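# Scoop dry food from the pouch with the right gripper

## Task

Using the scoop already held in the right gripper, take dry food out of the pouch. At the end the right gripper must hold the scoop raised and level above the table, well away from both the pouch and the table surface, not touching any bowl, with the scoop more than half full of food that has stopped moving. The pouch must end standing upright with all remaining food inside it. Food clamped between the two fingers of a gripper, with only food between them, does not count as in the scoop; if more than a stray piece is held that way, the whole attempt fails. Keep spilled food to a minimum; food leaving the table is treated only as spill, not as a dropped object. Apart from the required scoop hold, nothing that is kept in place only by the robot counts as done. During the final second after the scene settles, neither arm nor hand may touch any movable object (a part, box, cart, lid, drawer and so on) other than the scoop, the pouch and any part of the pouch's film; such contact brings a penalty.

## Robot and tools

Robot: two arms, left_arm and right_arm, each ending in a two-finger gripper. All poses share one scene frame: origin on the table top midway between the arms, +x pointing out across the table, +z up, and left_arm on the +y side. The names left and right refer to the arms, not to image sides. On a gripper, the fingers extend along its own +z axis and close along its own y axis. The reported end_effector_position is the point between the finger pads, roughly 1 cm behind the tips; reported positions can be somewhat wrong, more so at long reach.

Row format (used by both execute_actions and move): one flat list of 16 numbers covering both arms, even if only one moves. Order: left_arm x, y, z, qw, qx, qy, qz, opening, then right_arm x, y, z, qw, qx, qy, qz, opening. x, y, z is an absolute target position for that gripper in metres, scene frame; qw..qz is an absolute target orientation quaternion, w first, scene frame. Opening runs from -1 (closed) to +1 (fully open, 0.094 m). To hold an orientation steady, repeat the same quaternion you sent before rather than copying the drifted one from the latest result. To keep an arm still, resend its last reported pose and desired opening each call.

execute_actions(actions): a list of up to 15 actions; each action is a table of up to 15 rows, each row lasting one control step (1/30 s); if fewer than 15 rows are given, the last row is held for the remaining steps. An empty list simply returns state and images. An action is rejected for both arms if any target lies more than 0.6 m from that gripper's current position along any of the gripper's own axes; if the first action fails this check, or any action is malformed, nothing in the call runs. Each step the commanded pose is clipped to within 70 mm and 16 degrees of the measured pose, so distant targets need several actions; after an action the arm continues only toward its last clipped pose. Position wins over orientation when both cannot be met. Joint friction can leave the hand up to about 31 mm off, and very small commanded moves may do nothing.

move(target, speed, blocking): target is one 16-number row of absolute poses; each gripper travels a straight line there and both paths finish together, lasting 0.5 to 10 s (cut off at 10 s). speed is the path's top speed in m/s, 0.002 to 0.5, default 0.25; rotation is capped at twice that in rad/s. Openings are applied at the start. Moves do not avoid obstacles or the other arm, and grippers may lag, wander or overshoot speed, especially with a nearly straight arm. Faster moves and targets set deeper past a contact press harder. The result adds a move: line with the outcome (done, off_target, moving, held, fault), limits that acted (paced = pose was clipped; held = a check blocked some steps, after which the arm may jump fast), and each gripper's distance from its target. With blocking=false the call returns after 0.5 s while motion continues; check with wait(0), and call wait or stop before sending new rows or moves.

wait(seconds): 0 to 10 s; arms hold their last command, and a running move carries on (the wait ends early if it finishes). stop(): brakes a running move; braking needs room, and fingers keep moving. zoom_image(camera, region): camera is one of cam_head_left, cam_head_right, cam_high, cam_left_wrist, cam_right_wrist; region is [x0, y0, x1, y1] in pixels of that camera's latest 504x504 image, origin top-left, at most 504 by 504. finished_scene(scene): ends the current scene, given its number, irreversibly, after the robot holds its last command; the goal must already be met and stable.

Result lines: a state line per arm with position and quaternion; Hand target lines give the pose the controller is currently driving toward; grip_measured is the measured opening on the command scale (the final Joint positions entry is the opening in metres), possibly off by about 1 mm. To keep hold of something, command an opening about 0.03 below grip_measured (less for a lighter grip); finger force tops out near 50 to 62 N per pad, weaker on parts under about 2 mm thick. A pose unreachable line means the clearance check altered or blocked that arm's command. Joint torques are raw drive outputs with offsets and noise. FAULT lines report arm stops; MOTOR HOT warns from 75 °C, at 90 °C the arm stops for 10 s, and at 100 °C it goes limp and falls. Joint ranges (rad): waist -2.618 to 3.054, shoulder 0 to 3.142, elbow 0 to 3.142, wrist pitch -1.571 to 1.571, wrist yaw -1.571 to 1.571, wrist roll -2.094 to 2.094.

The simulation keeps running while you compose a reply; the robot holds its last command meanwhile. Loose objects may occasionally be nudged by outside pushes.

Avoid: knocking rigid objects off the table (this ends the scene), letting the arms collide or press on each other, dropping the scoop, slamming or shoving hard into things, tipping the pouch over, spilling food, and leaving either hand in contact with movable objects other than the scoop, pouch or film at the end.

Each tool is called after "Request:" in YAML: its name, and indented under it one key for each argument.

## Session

Request:
execute_actions:
  actions: []

Scene clock: 0.00 s.
left_arm: end_effector_position=(+0.3459, +0.3090, +0.4099) grip_measured=+1.000 end_effector_quat_wxyz=(+0.713, -0.025, +0.700, +0.027) | right_arm: end_effector_position=(+0.3030, -0.2304, +0.2811) grip_measured=-0.581 end_effector_quat_wxyz=(+0.791, -0.088, +0.596, +0.110)
Joint positions: left_arm=[ 0.007  1.035  1.055 -0.002  0.003  0.002  0.094] | right_arm=[ 0.444  0.964  0.243  1.    -0.016 -0.004  0.02 ]
Joint velocities: left_arm=[-0.002 -0.002  0.002  0.022  0.022 -0.066  0.   ] | right_arm=[-0.002 -0.002  0.027  0.051  0.037 -0.022 -0.   ]
Joint torques (N m, as the arm reports them, + toward a larger angle): no reading
Motor temperatures (°C, as the motors report them): left_arm=[22 24 26 24 21 23] | right_arm=[25 26 29 32 22 22]
Hand target (left_arm): +0.346, +0.309, +0.410; +0.713, -0.025, +0.700, +0.027
Hand target (right_arm): +0.303, -0.230, +0.281; +0.791, -0.088, +0.595, +0.110

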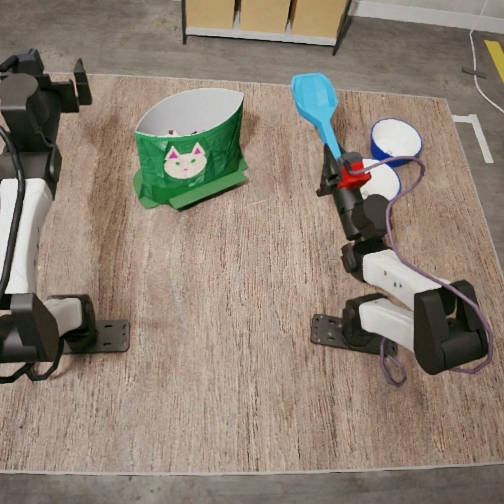

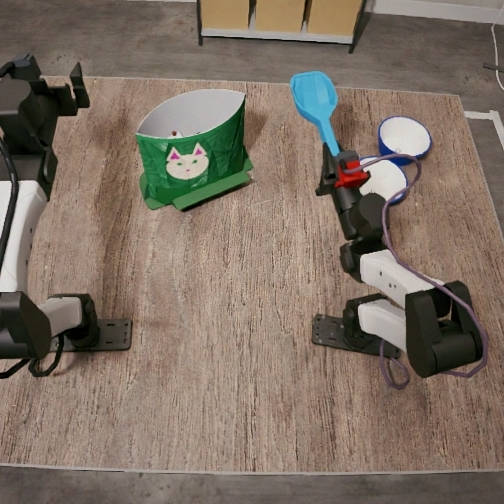

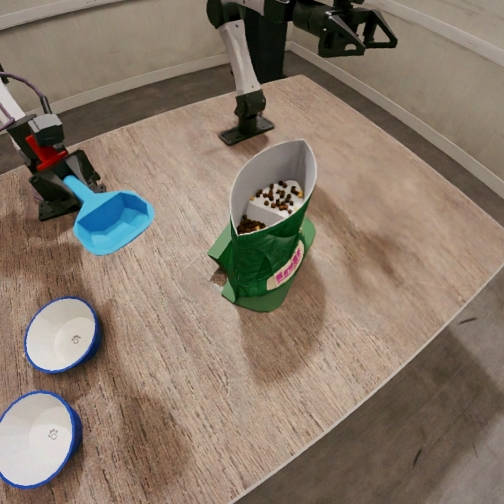

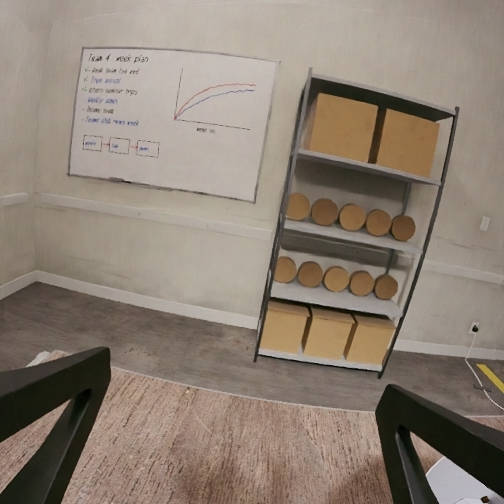

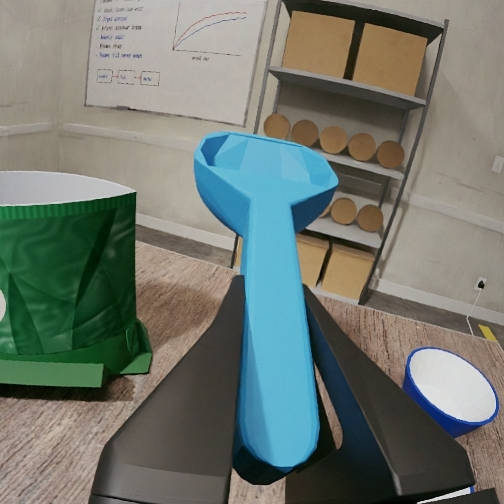

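Request:
move:
  target: [0.365,0.16,0.27,0.165,0.312,0.934,-0.055,0.3,0.15,-0.2,0.33,0.55,-0.25,0.78,0.17,-0.63]

Request:
move:
  target: [0.37,0.16,0.2,0.165,0.312,0.934,-0.055,0.3,0.15,-0.2,0.33,0.55,-0.25,0.78,0.17,-0.63]
  speed: 0.06

Scene clock: 7.53 s.
left_arm: end_effector_position=(+0.3670, +0.1670, +0.2702) grip_measured=+0.303 end_effector_quat_wxyz=(+0.181, +0.302, +0.935, -0.053) | right_arm: end_effector_position=(+0.1444, -0.2021, +0.3281) grip_measured=-0.581 end_effector_quat_wxyz=(+0.553, -0.248, +0.775, +0.179)
Joint positions: left_arm=[-0.294  1.942  2.289 -1.563  0.134  0.376  0.061] | right_arm=[ 0.902  0.467  0.997 -0.862  0.097  0.037  0.02 ]
Joint velocities: left_arm=[-0.022 -0.012  0.007 -0.037  0.022  0.037  0.   ] | right_arm=[ 0.032  0.022  0.007  0.022  0.022  0.037 -0.001]
Joint torques (N m, as the arm reports them, + toward a larger angle): left_arm=[-1.13 -9.65  7.73  1.09  0.18 -0.02] | right_arm=[0.94 3.51 8.95 2.   0.13 0.08]
Motor temperatures (°C, as the motors report them): left_arm=[22 24 28 26 21 23] | right_arm=[25 26 31 34 22 22]
Hand target (left_arm): +0.366, +0.161, +0.270; +0.178, +0.310, +0.932, -0.058
Hand target (right_arm): +0.146, -0.201, +0.329; +0.549, -0.247, +0.779, +0.176
Off the commanded pose (left_arm): 0.007 m, 2 deg.
Off the commanded pose (right_arm): 0.006 m, 1 deg.
joint sent to its limit (left arm) — the command would take joint 4 (wrist pitch) past its lower limit, so that joint was sent only as far as its limit.
move: done

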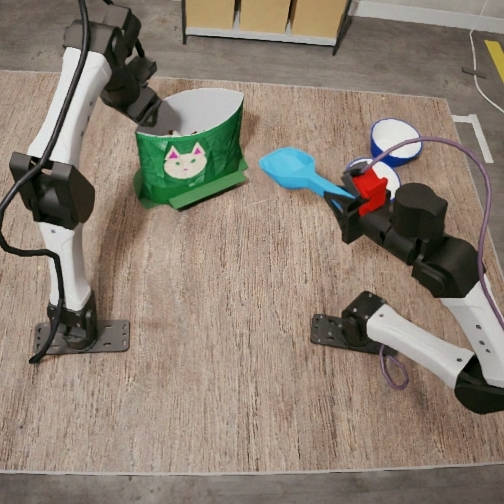

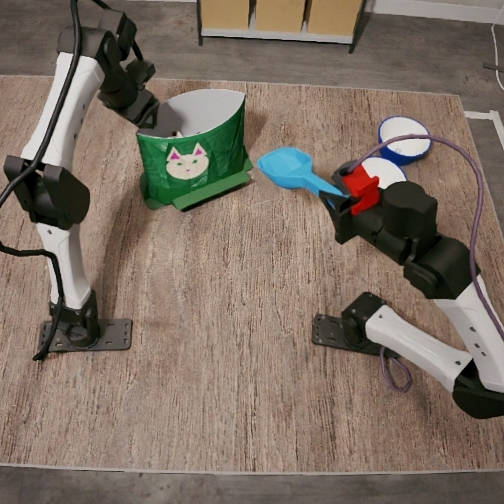

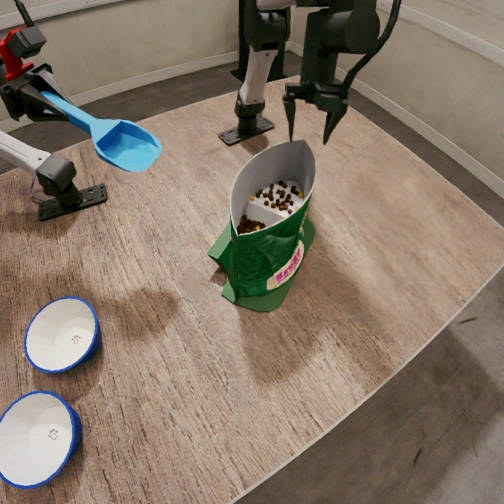

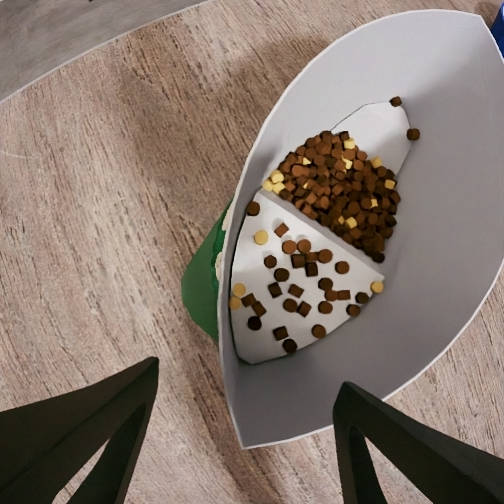

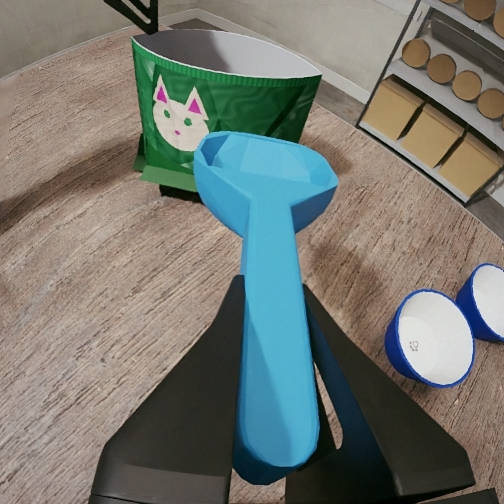

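Scene clock: 9.13 s.
left_arm: end_effector_position=(+0.3841, +0.1610, +0.2154) grip_measured=+0.303 end_effector_quat_wxyz=(+0.197, +0.303, +0.931, -0.057) | right_arm: end_effector_position=(+0.1473, -0.1996, +0.3248) grip_measured=-0.581 end_effector_quat_wxyz=(+0.546, -0.251, +0.780, +0.175)
Joint positions: left_arm=[-0.294  1.861  1.922 -1.245  0.147  0.376  0.061] | right_arm=[ 0.902  0.485  0.997 -0.863  0.097  0.034  0.02 ]
Joint velocities: left_arm=[ 0.012 -0.002 -0.002 -0.037 -0.007  0.022  0.   ] | right_arm=[ 0.002 -0.027 -0.007 -0.007  0.022 -0.051 -0.   ]
Joint torques (N m, as the arm reports them, + toward a larger angle): left_arm=[ -1.35 -10.76   4.43   0.95  -0.05   0.03] | right_arm=[-0.14  3.29  9.43  2.07  0.12 -0.02]
Motor temperatures (°C, as the motors report them): left_arm=[22 25 28 26 21 23] | right_arm=[25 26 31 34 22 22]
Hand target (left_arm): +0.371, +0.160, +0.201; +0.165, +0.312, +0.934, -0.055
Hand target (right_arm): +0.150, -0.200, +0.330; +0.549, -0.250, +0.779, +0.170
Off the commanded pose (left_arm): 0.021 m, 4 deg.
Off the commanded pose (right_arm): 0.006 m, 1 deg.
move: off_target (left_arm)

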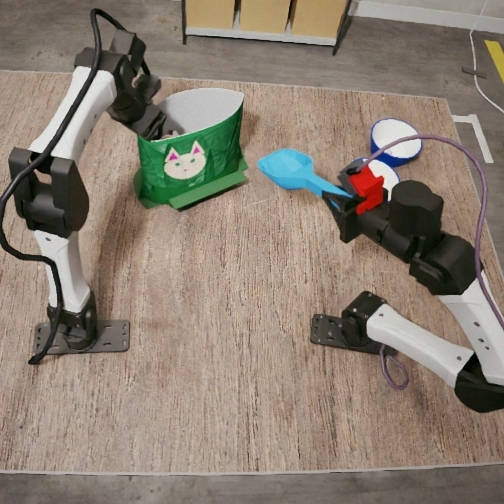

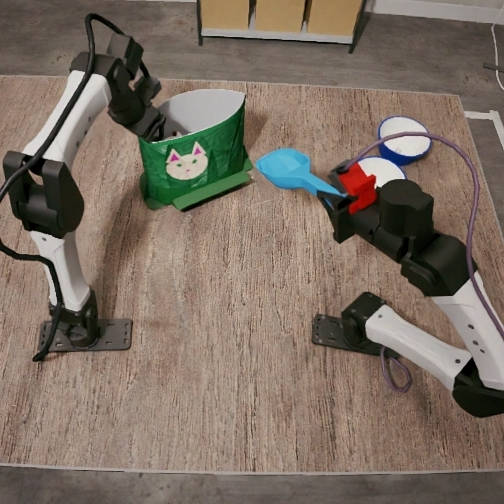

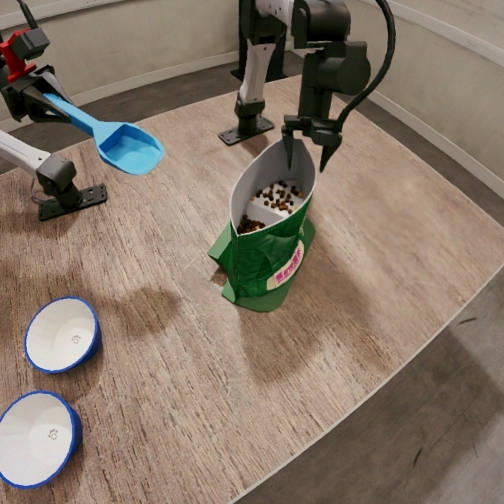

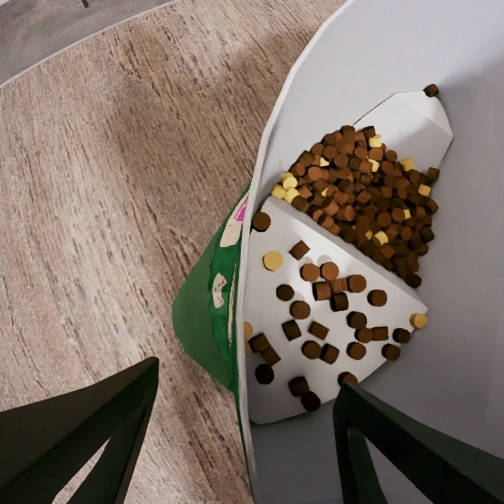

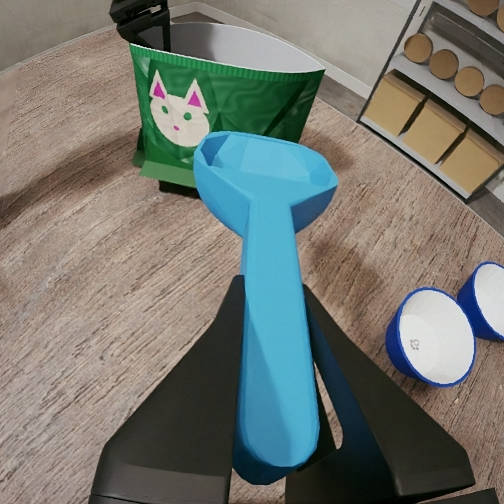

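Request:
move:
  target: [0.385,0.16,0.19,0.165,0.312,0.934,-0.055,0.3,0.15,-0.15,0.36,0.42,-0.32,0.83,0.165,-0.63]
  speed: 0.12

Request:
move:
  target: [0.385,0.16,0.19,0.165,0.312,0.934,-0.055,-1,0.15,-0.15,0.36,0.42,-0.32,0.83,0.165,-0.63]

Request:
move:
  target: [0.26,0.1,0.22,0.407,0.333,0.833,0.17,-1,0.15,-0.15,0.36,0.42,-0.32,0.83,0.165,-0.63]
  speed: 0.1

Request:
move:
  target: [0.204,0.079,0.185,0.479,0.336,0.765,0.268,-1,0.208,-0.05,0.3,0.162,-0.361,0.917,0.063,-0.63]
  speed: 0.08

Scene clock: 18.77 s.
left_arm: end_effector_position=(+0.3902, +0.1592, +0.2115) grip_measured=+0.303 end_effector_quat_wxyz=(+0.200, +0.304, +0.929, -0.058) | right_arm: end_effector_position=(+0.1521, -0.1549, +0.3608) grip_measured=-0.581 end_effector_quat_wxyz=(+0.429, -0.313, +0.831, +0.165)
Joint positions: left_arm=[-0.294  1.875  1.922 -1.223  0.149  0.378  0.061] | right_arm=[ 1.044  0.913  1.471 -1.179  0.115  0.088  0.02 ]
Joint velocities: left_arm=[-0.002  0.007  0.012 -0.066 -0.007 -0.007  0.001] | right_arm=[ 0.007  0.002 -0.002 -0.037  0.007  0.037  0.001]
Joint torques (N m, as the arm reports them, + toward a larger angle): left_arm=[-0.59 -8.43  5.84  1.02 -0.02  0.07] | right_arm=[ 1.02  0.92  8.55  1.8  -0.06  0.08]
Motor temperatures (°C, as the motors report them): left_arm=[22 28 28 25 21 23] | right_arm=[25 26 33 36 22 22]
Hand target (left_arm): +0.385, +0.160, +0.191; +0.165, +0.312, +0.934, -0.055
Hand target (right_arm): +0.151, -0.151, +0.360; +0.420, -0.319, +0.833, +0.167
Off the commanded pose (left_arm): 0.022 m, 4 deg.
Off the commanded pose (right_arm): 0.005 m, 1 deg.
move: off_target (left_arm)

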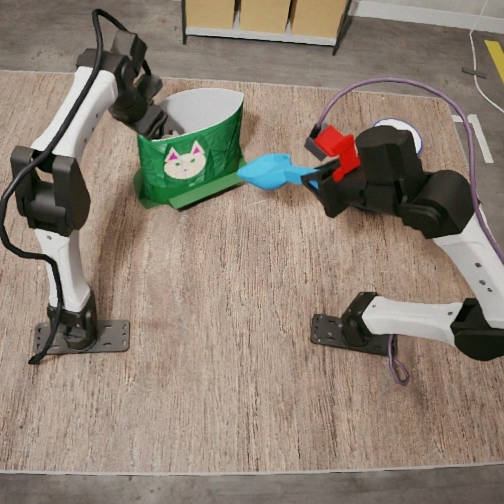

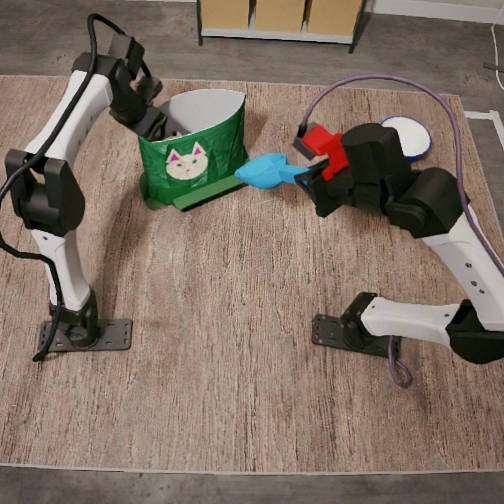

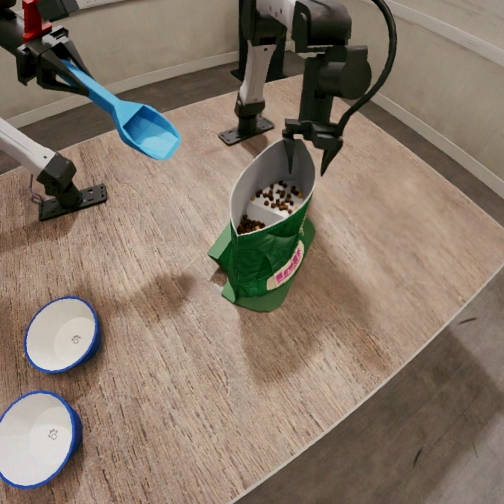

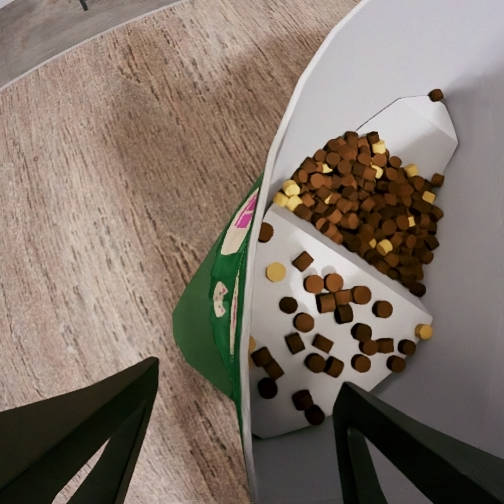

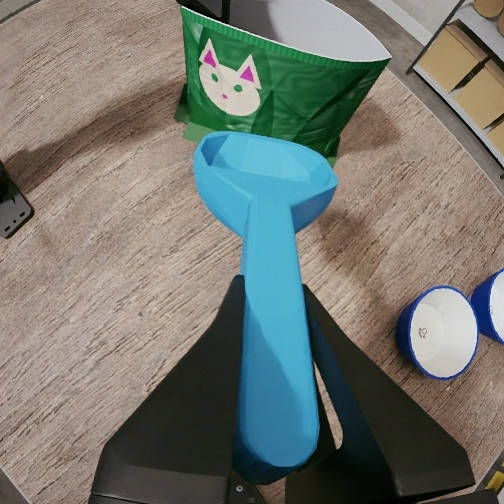

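Scene clock: 19.47 s.
left_arm: end_effector_position=(+0.3914, +0.1580, +0.2122) grip_measured=-0.970 end_effector_quat_wxyz=(+0.204, +0.305, +0.928, -0.060) | right_arm: end_effector_position=(+0.1500, -0.1530, +0.3605) grip_measured=-0.581 end_effector_quat_wxyz=(+0.427, -0.318, +0.830, +0.167)
Joint positions: left_arm=[-0.294  1.875  1.922 -1.216  0.154  0.377  0.001] | right_arm=[ 1.056  0.913  1.471 -1.18   0.115  0.09   0.02 ]
Joint velocities: left_arm=[-0.002  0.002  0.002 -0.007  0.037  0.007  0.   ] | right_arm=[-0.012 -0.007 -0.007  0.022  0.066 -0.051  0.   ]
Joint torques (N m, as the arm reports them, + toward a larger angle): left_arm=[-0.8  -8.46  5.85  0.96 -0.05  0.12] | right_arm=[0.98 1.02 8.61 1.75 0.08 0.05]
Motor temperatures (°C, as the motors report them): left_arm=[22 28 28 25 21 23] | right_arm=[25 26 33 36 22 22]
Hand target (left_arm): +0.385, +0.160, +0.191; +0.165, +0.312, +0.934, -0.055
Hand target (right_arm): +0.150, -0.150, +0.360; +0.421, -0.321, +0.832, +0.166
Off the commanded pose (left_arm): 0.023 m, 5 deg.
Off the commanded pose (right_arm): 0.003 m, 1 deg.
move: off_target (left_arm)

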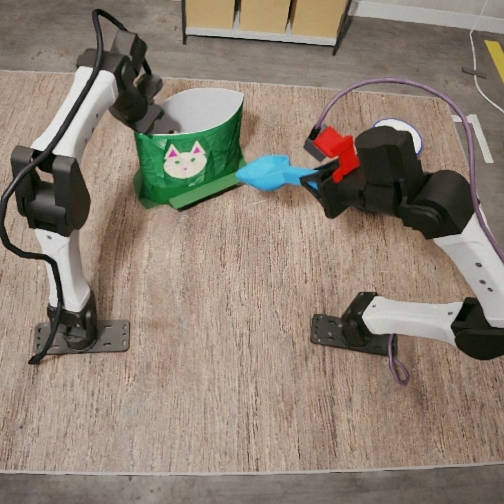

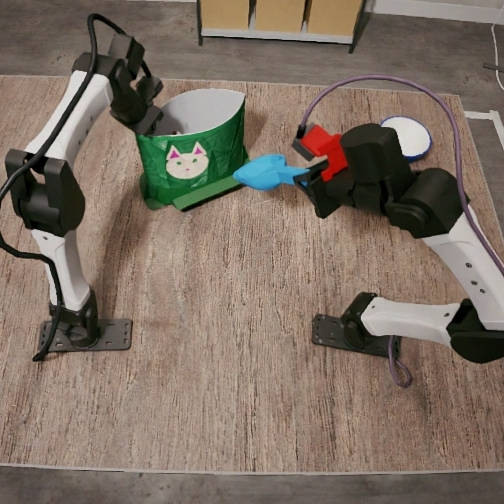

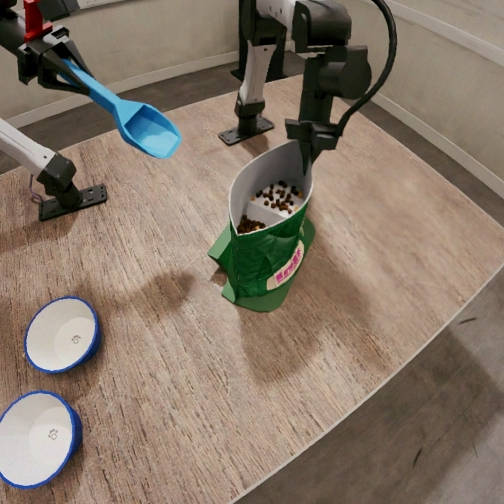

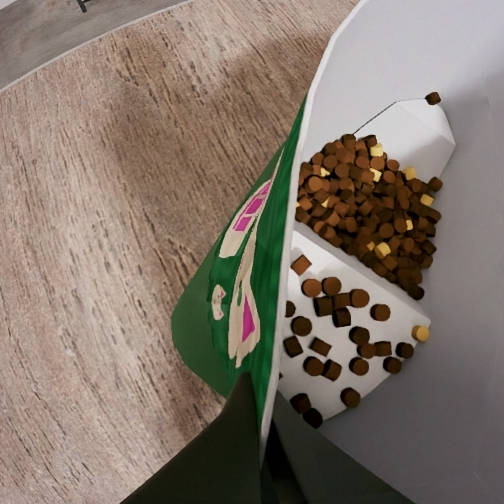

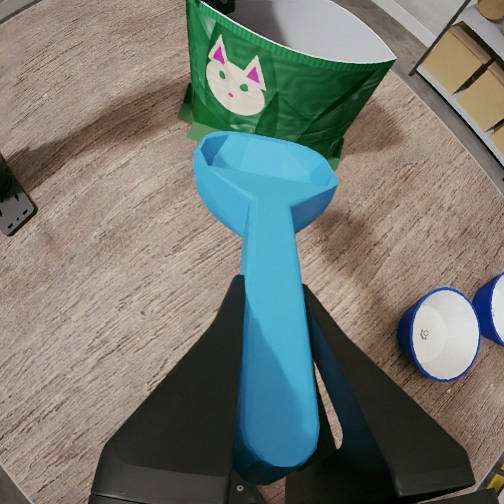

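Scene clock: 23.10 s.
left_arm: end_effector_position=(+0.2676, +0.0940, +0.2059) grip_measured=-0.970 end_effector_quat_wxyz=(+0.391, +0.335, +0.842, +0.158) | right_arm: end_effector_position=(+0.1500, -0.1530, +0.3605) grip_measured=-0.581 end_effector_quat_wxyz=(+0.427, -0.318, +0.830, +0.167)
Joint positions: left_arm=[-0.921  1.309  1.094 -0.695 -0.616  0.123  0.001] | right_arm=[ 1.056  0.913  1.471 -1.18   0.115  0.09   0.02 ]
Joint velocities: left_arm=[-0.022 -0.002 -0.017  0.022 -0.066  0.007  0.001] | right_arm=[-0.012 -0.007  0.012 -0.081  0.007  0.037  0.   ]
Joint torques (N m, as the arm reports them, + toward a larger angle): left_arm=[-1.62 -9.21  7.29  1.6  -0.73 -0.06] | right_arm=[0.99 0.99 8.61 1.79 0.09 0.07]
Motor temperatures (°C, as the motors report them): left_arm=[22 29 28 25 21 23] | right_arm=[25 26 33 37 22 22]
Hand target (left_arm): +0.262, +0.100, +0.218; +0.405, +0.333, +0.835, +0.168
Hand target (right_arm): +0.150, -0.150, +0.360; +0.421, -0.321, +0.832, +0.166
Off the commanded pose (left_arm): 0.017 m, 3 deg.
Off the commanded pose (right_arm): 0.003 m, 1 deg.
move: off_target (left_arm)

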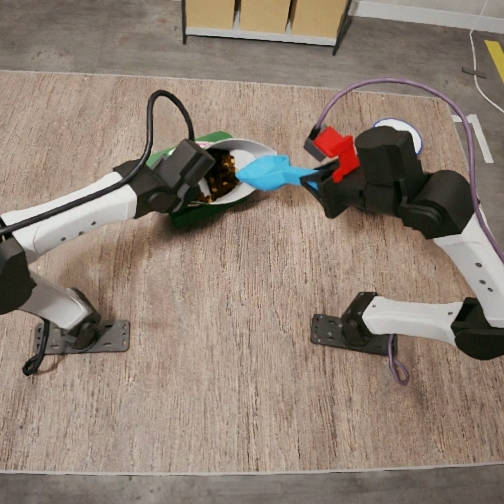

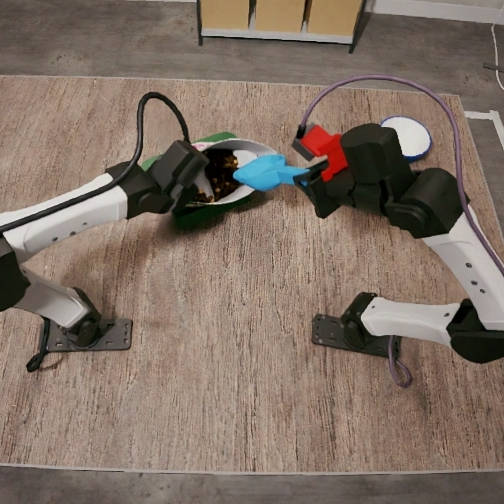

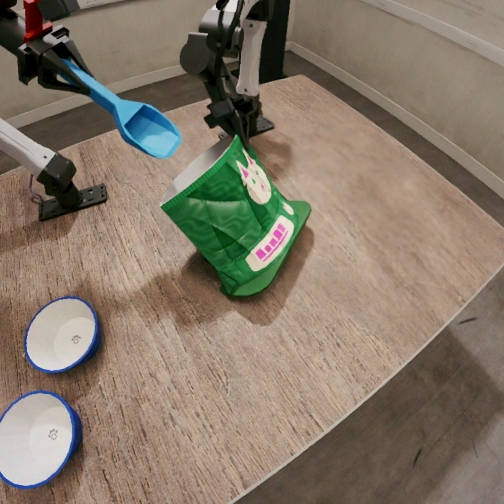

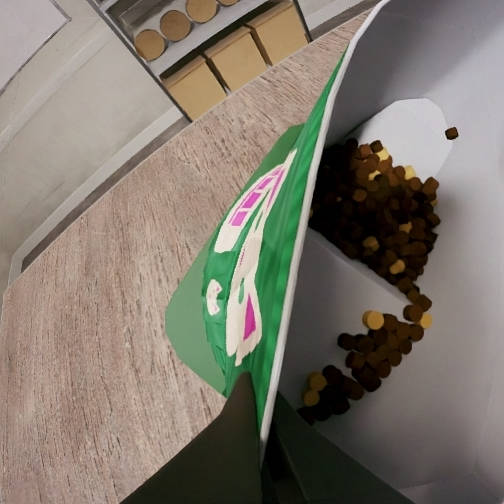

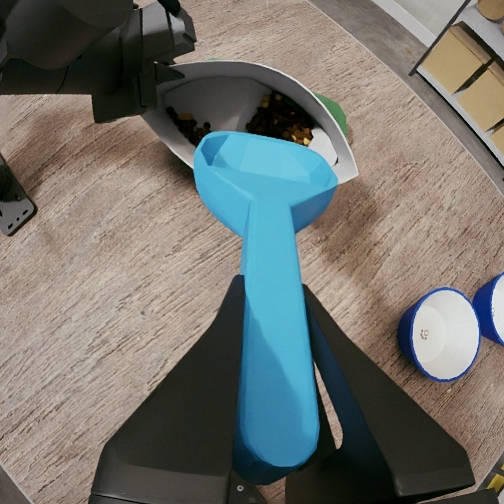

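Scene clock: 27.20 s.
left_arm: end_effector_position=(+0.2149, +0.0834, +0.1970) grip_measured=-0.970 end_effector_quat_wxyz=(+0.486, +0.314, +0.769, +0.272) | right_arm: end_effector_position=(+0.2133, -0.0545, +0.3045) grip_measured=-0.581 end_effector_quat_wxyz=(+0.194, -0.352, +0.912, +0.077)
Joint positions: left_arm=[-1.266  1.289  0.884 -0.625 -1.112 -0.082  0.001] | right_arm=[ 1.069  1.684  2.096 -1.566  0.06   0.145  0.02 ]
Joint velocities: left_arm=[ 0.002  0.002 -0.007 -0.11  -0.037 -0.037 -0.   ] | right_arm=[-0.007 -0.012  0.002 -0.007 -0.022  0.037 -0.001]
Joint torques (N m, as the arm reports them, + toward a larger angle): left_arm=[-2.89 -4.68  5.29  1.26 -0.41 -0.22] | right_arm=[ 0.95 -6.08  8.53  1.03 -0.07  0.06]
Motor temperatures (°C, as the motors report them): left_arm=[23 29 28 26 21 23] | right_arm=[25 26 33 36 22 22]
Hand target (left_arm): +0.205, +0.079, +0.185; +0.478, +0.336, +0.766, +0.268
Hand target (right_arm): +0.210, -0.050, +0.300; +0.181, -0.357, +0.913, +0.077
Off the commanded pose (left_arm): 0.017 m, 3 deg.
Off the commanded pose (right_arm): 0.008 m, 4 deg.
joint sent to its limit (right arm) — the command would take joint 4 (wrist pitch) past its lower limit, so that joint was sent only as far as its limit.
move: off_target (left_arm, right_arm)

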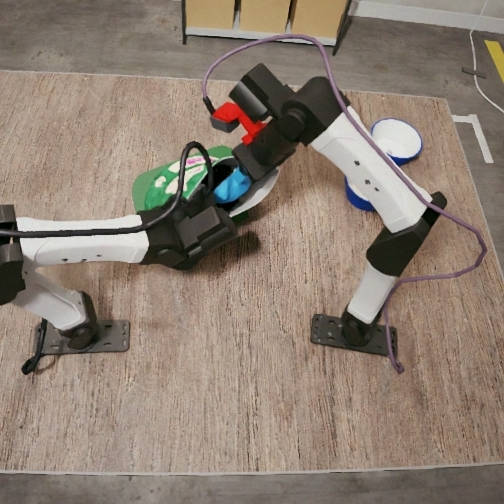

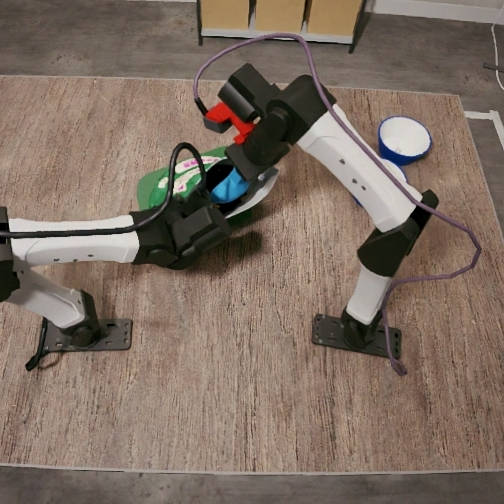

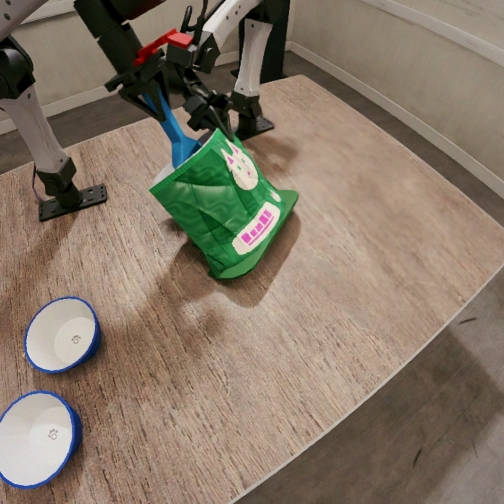

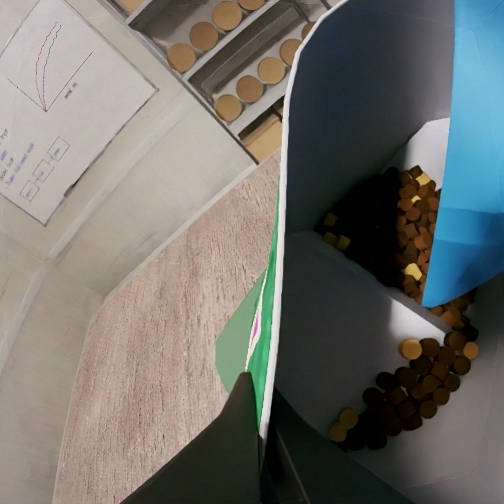

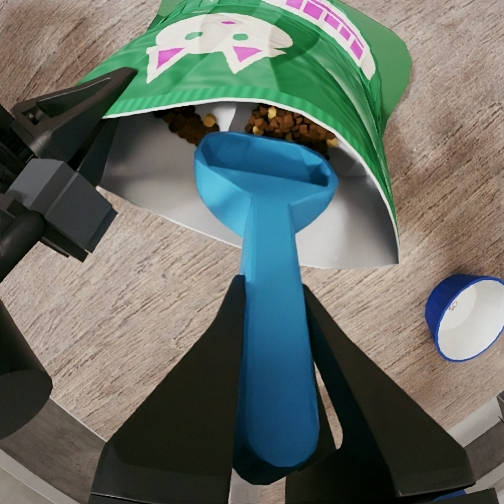

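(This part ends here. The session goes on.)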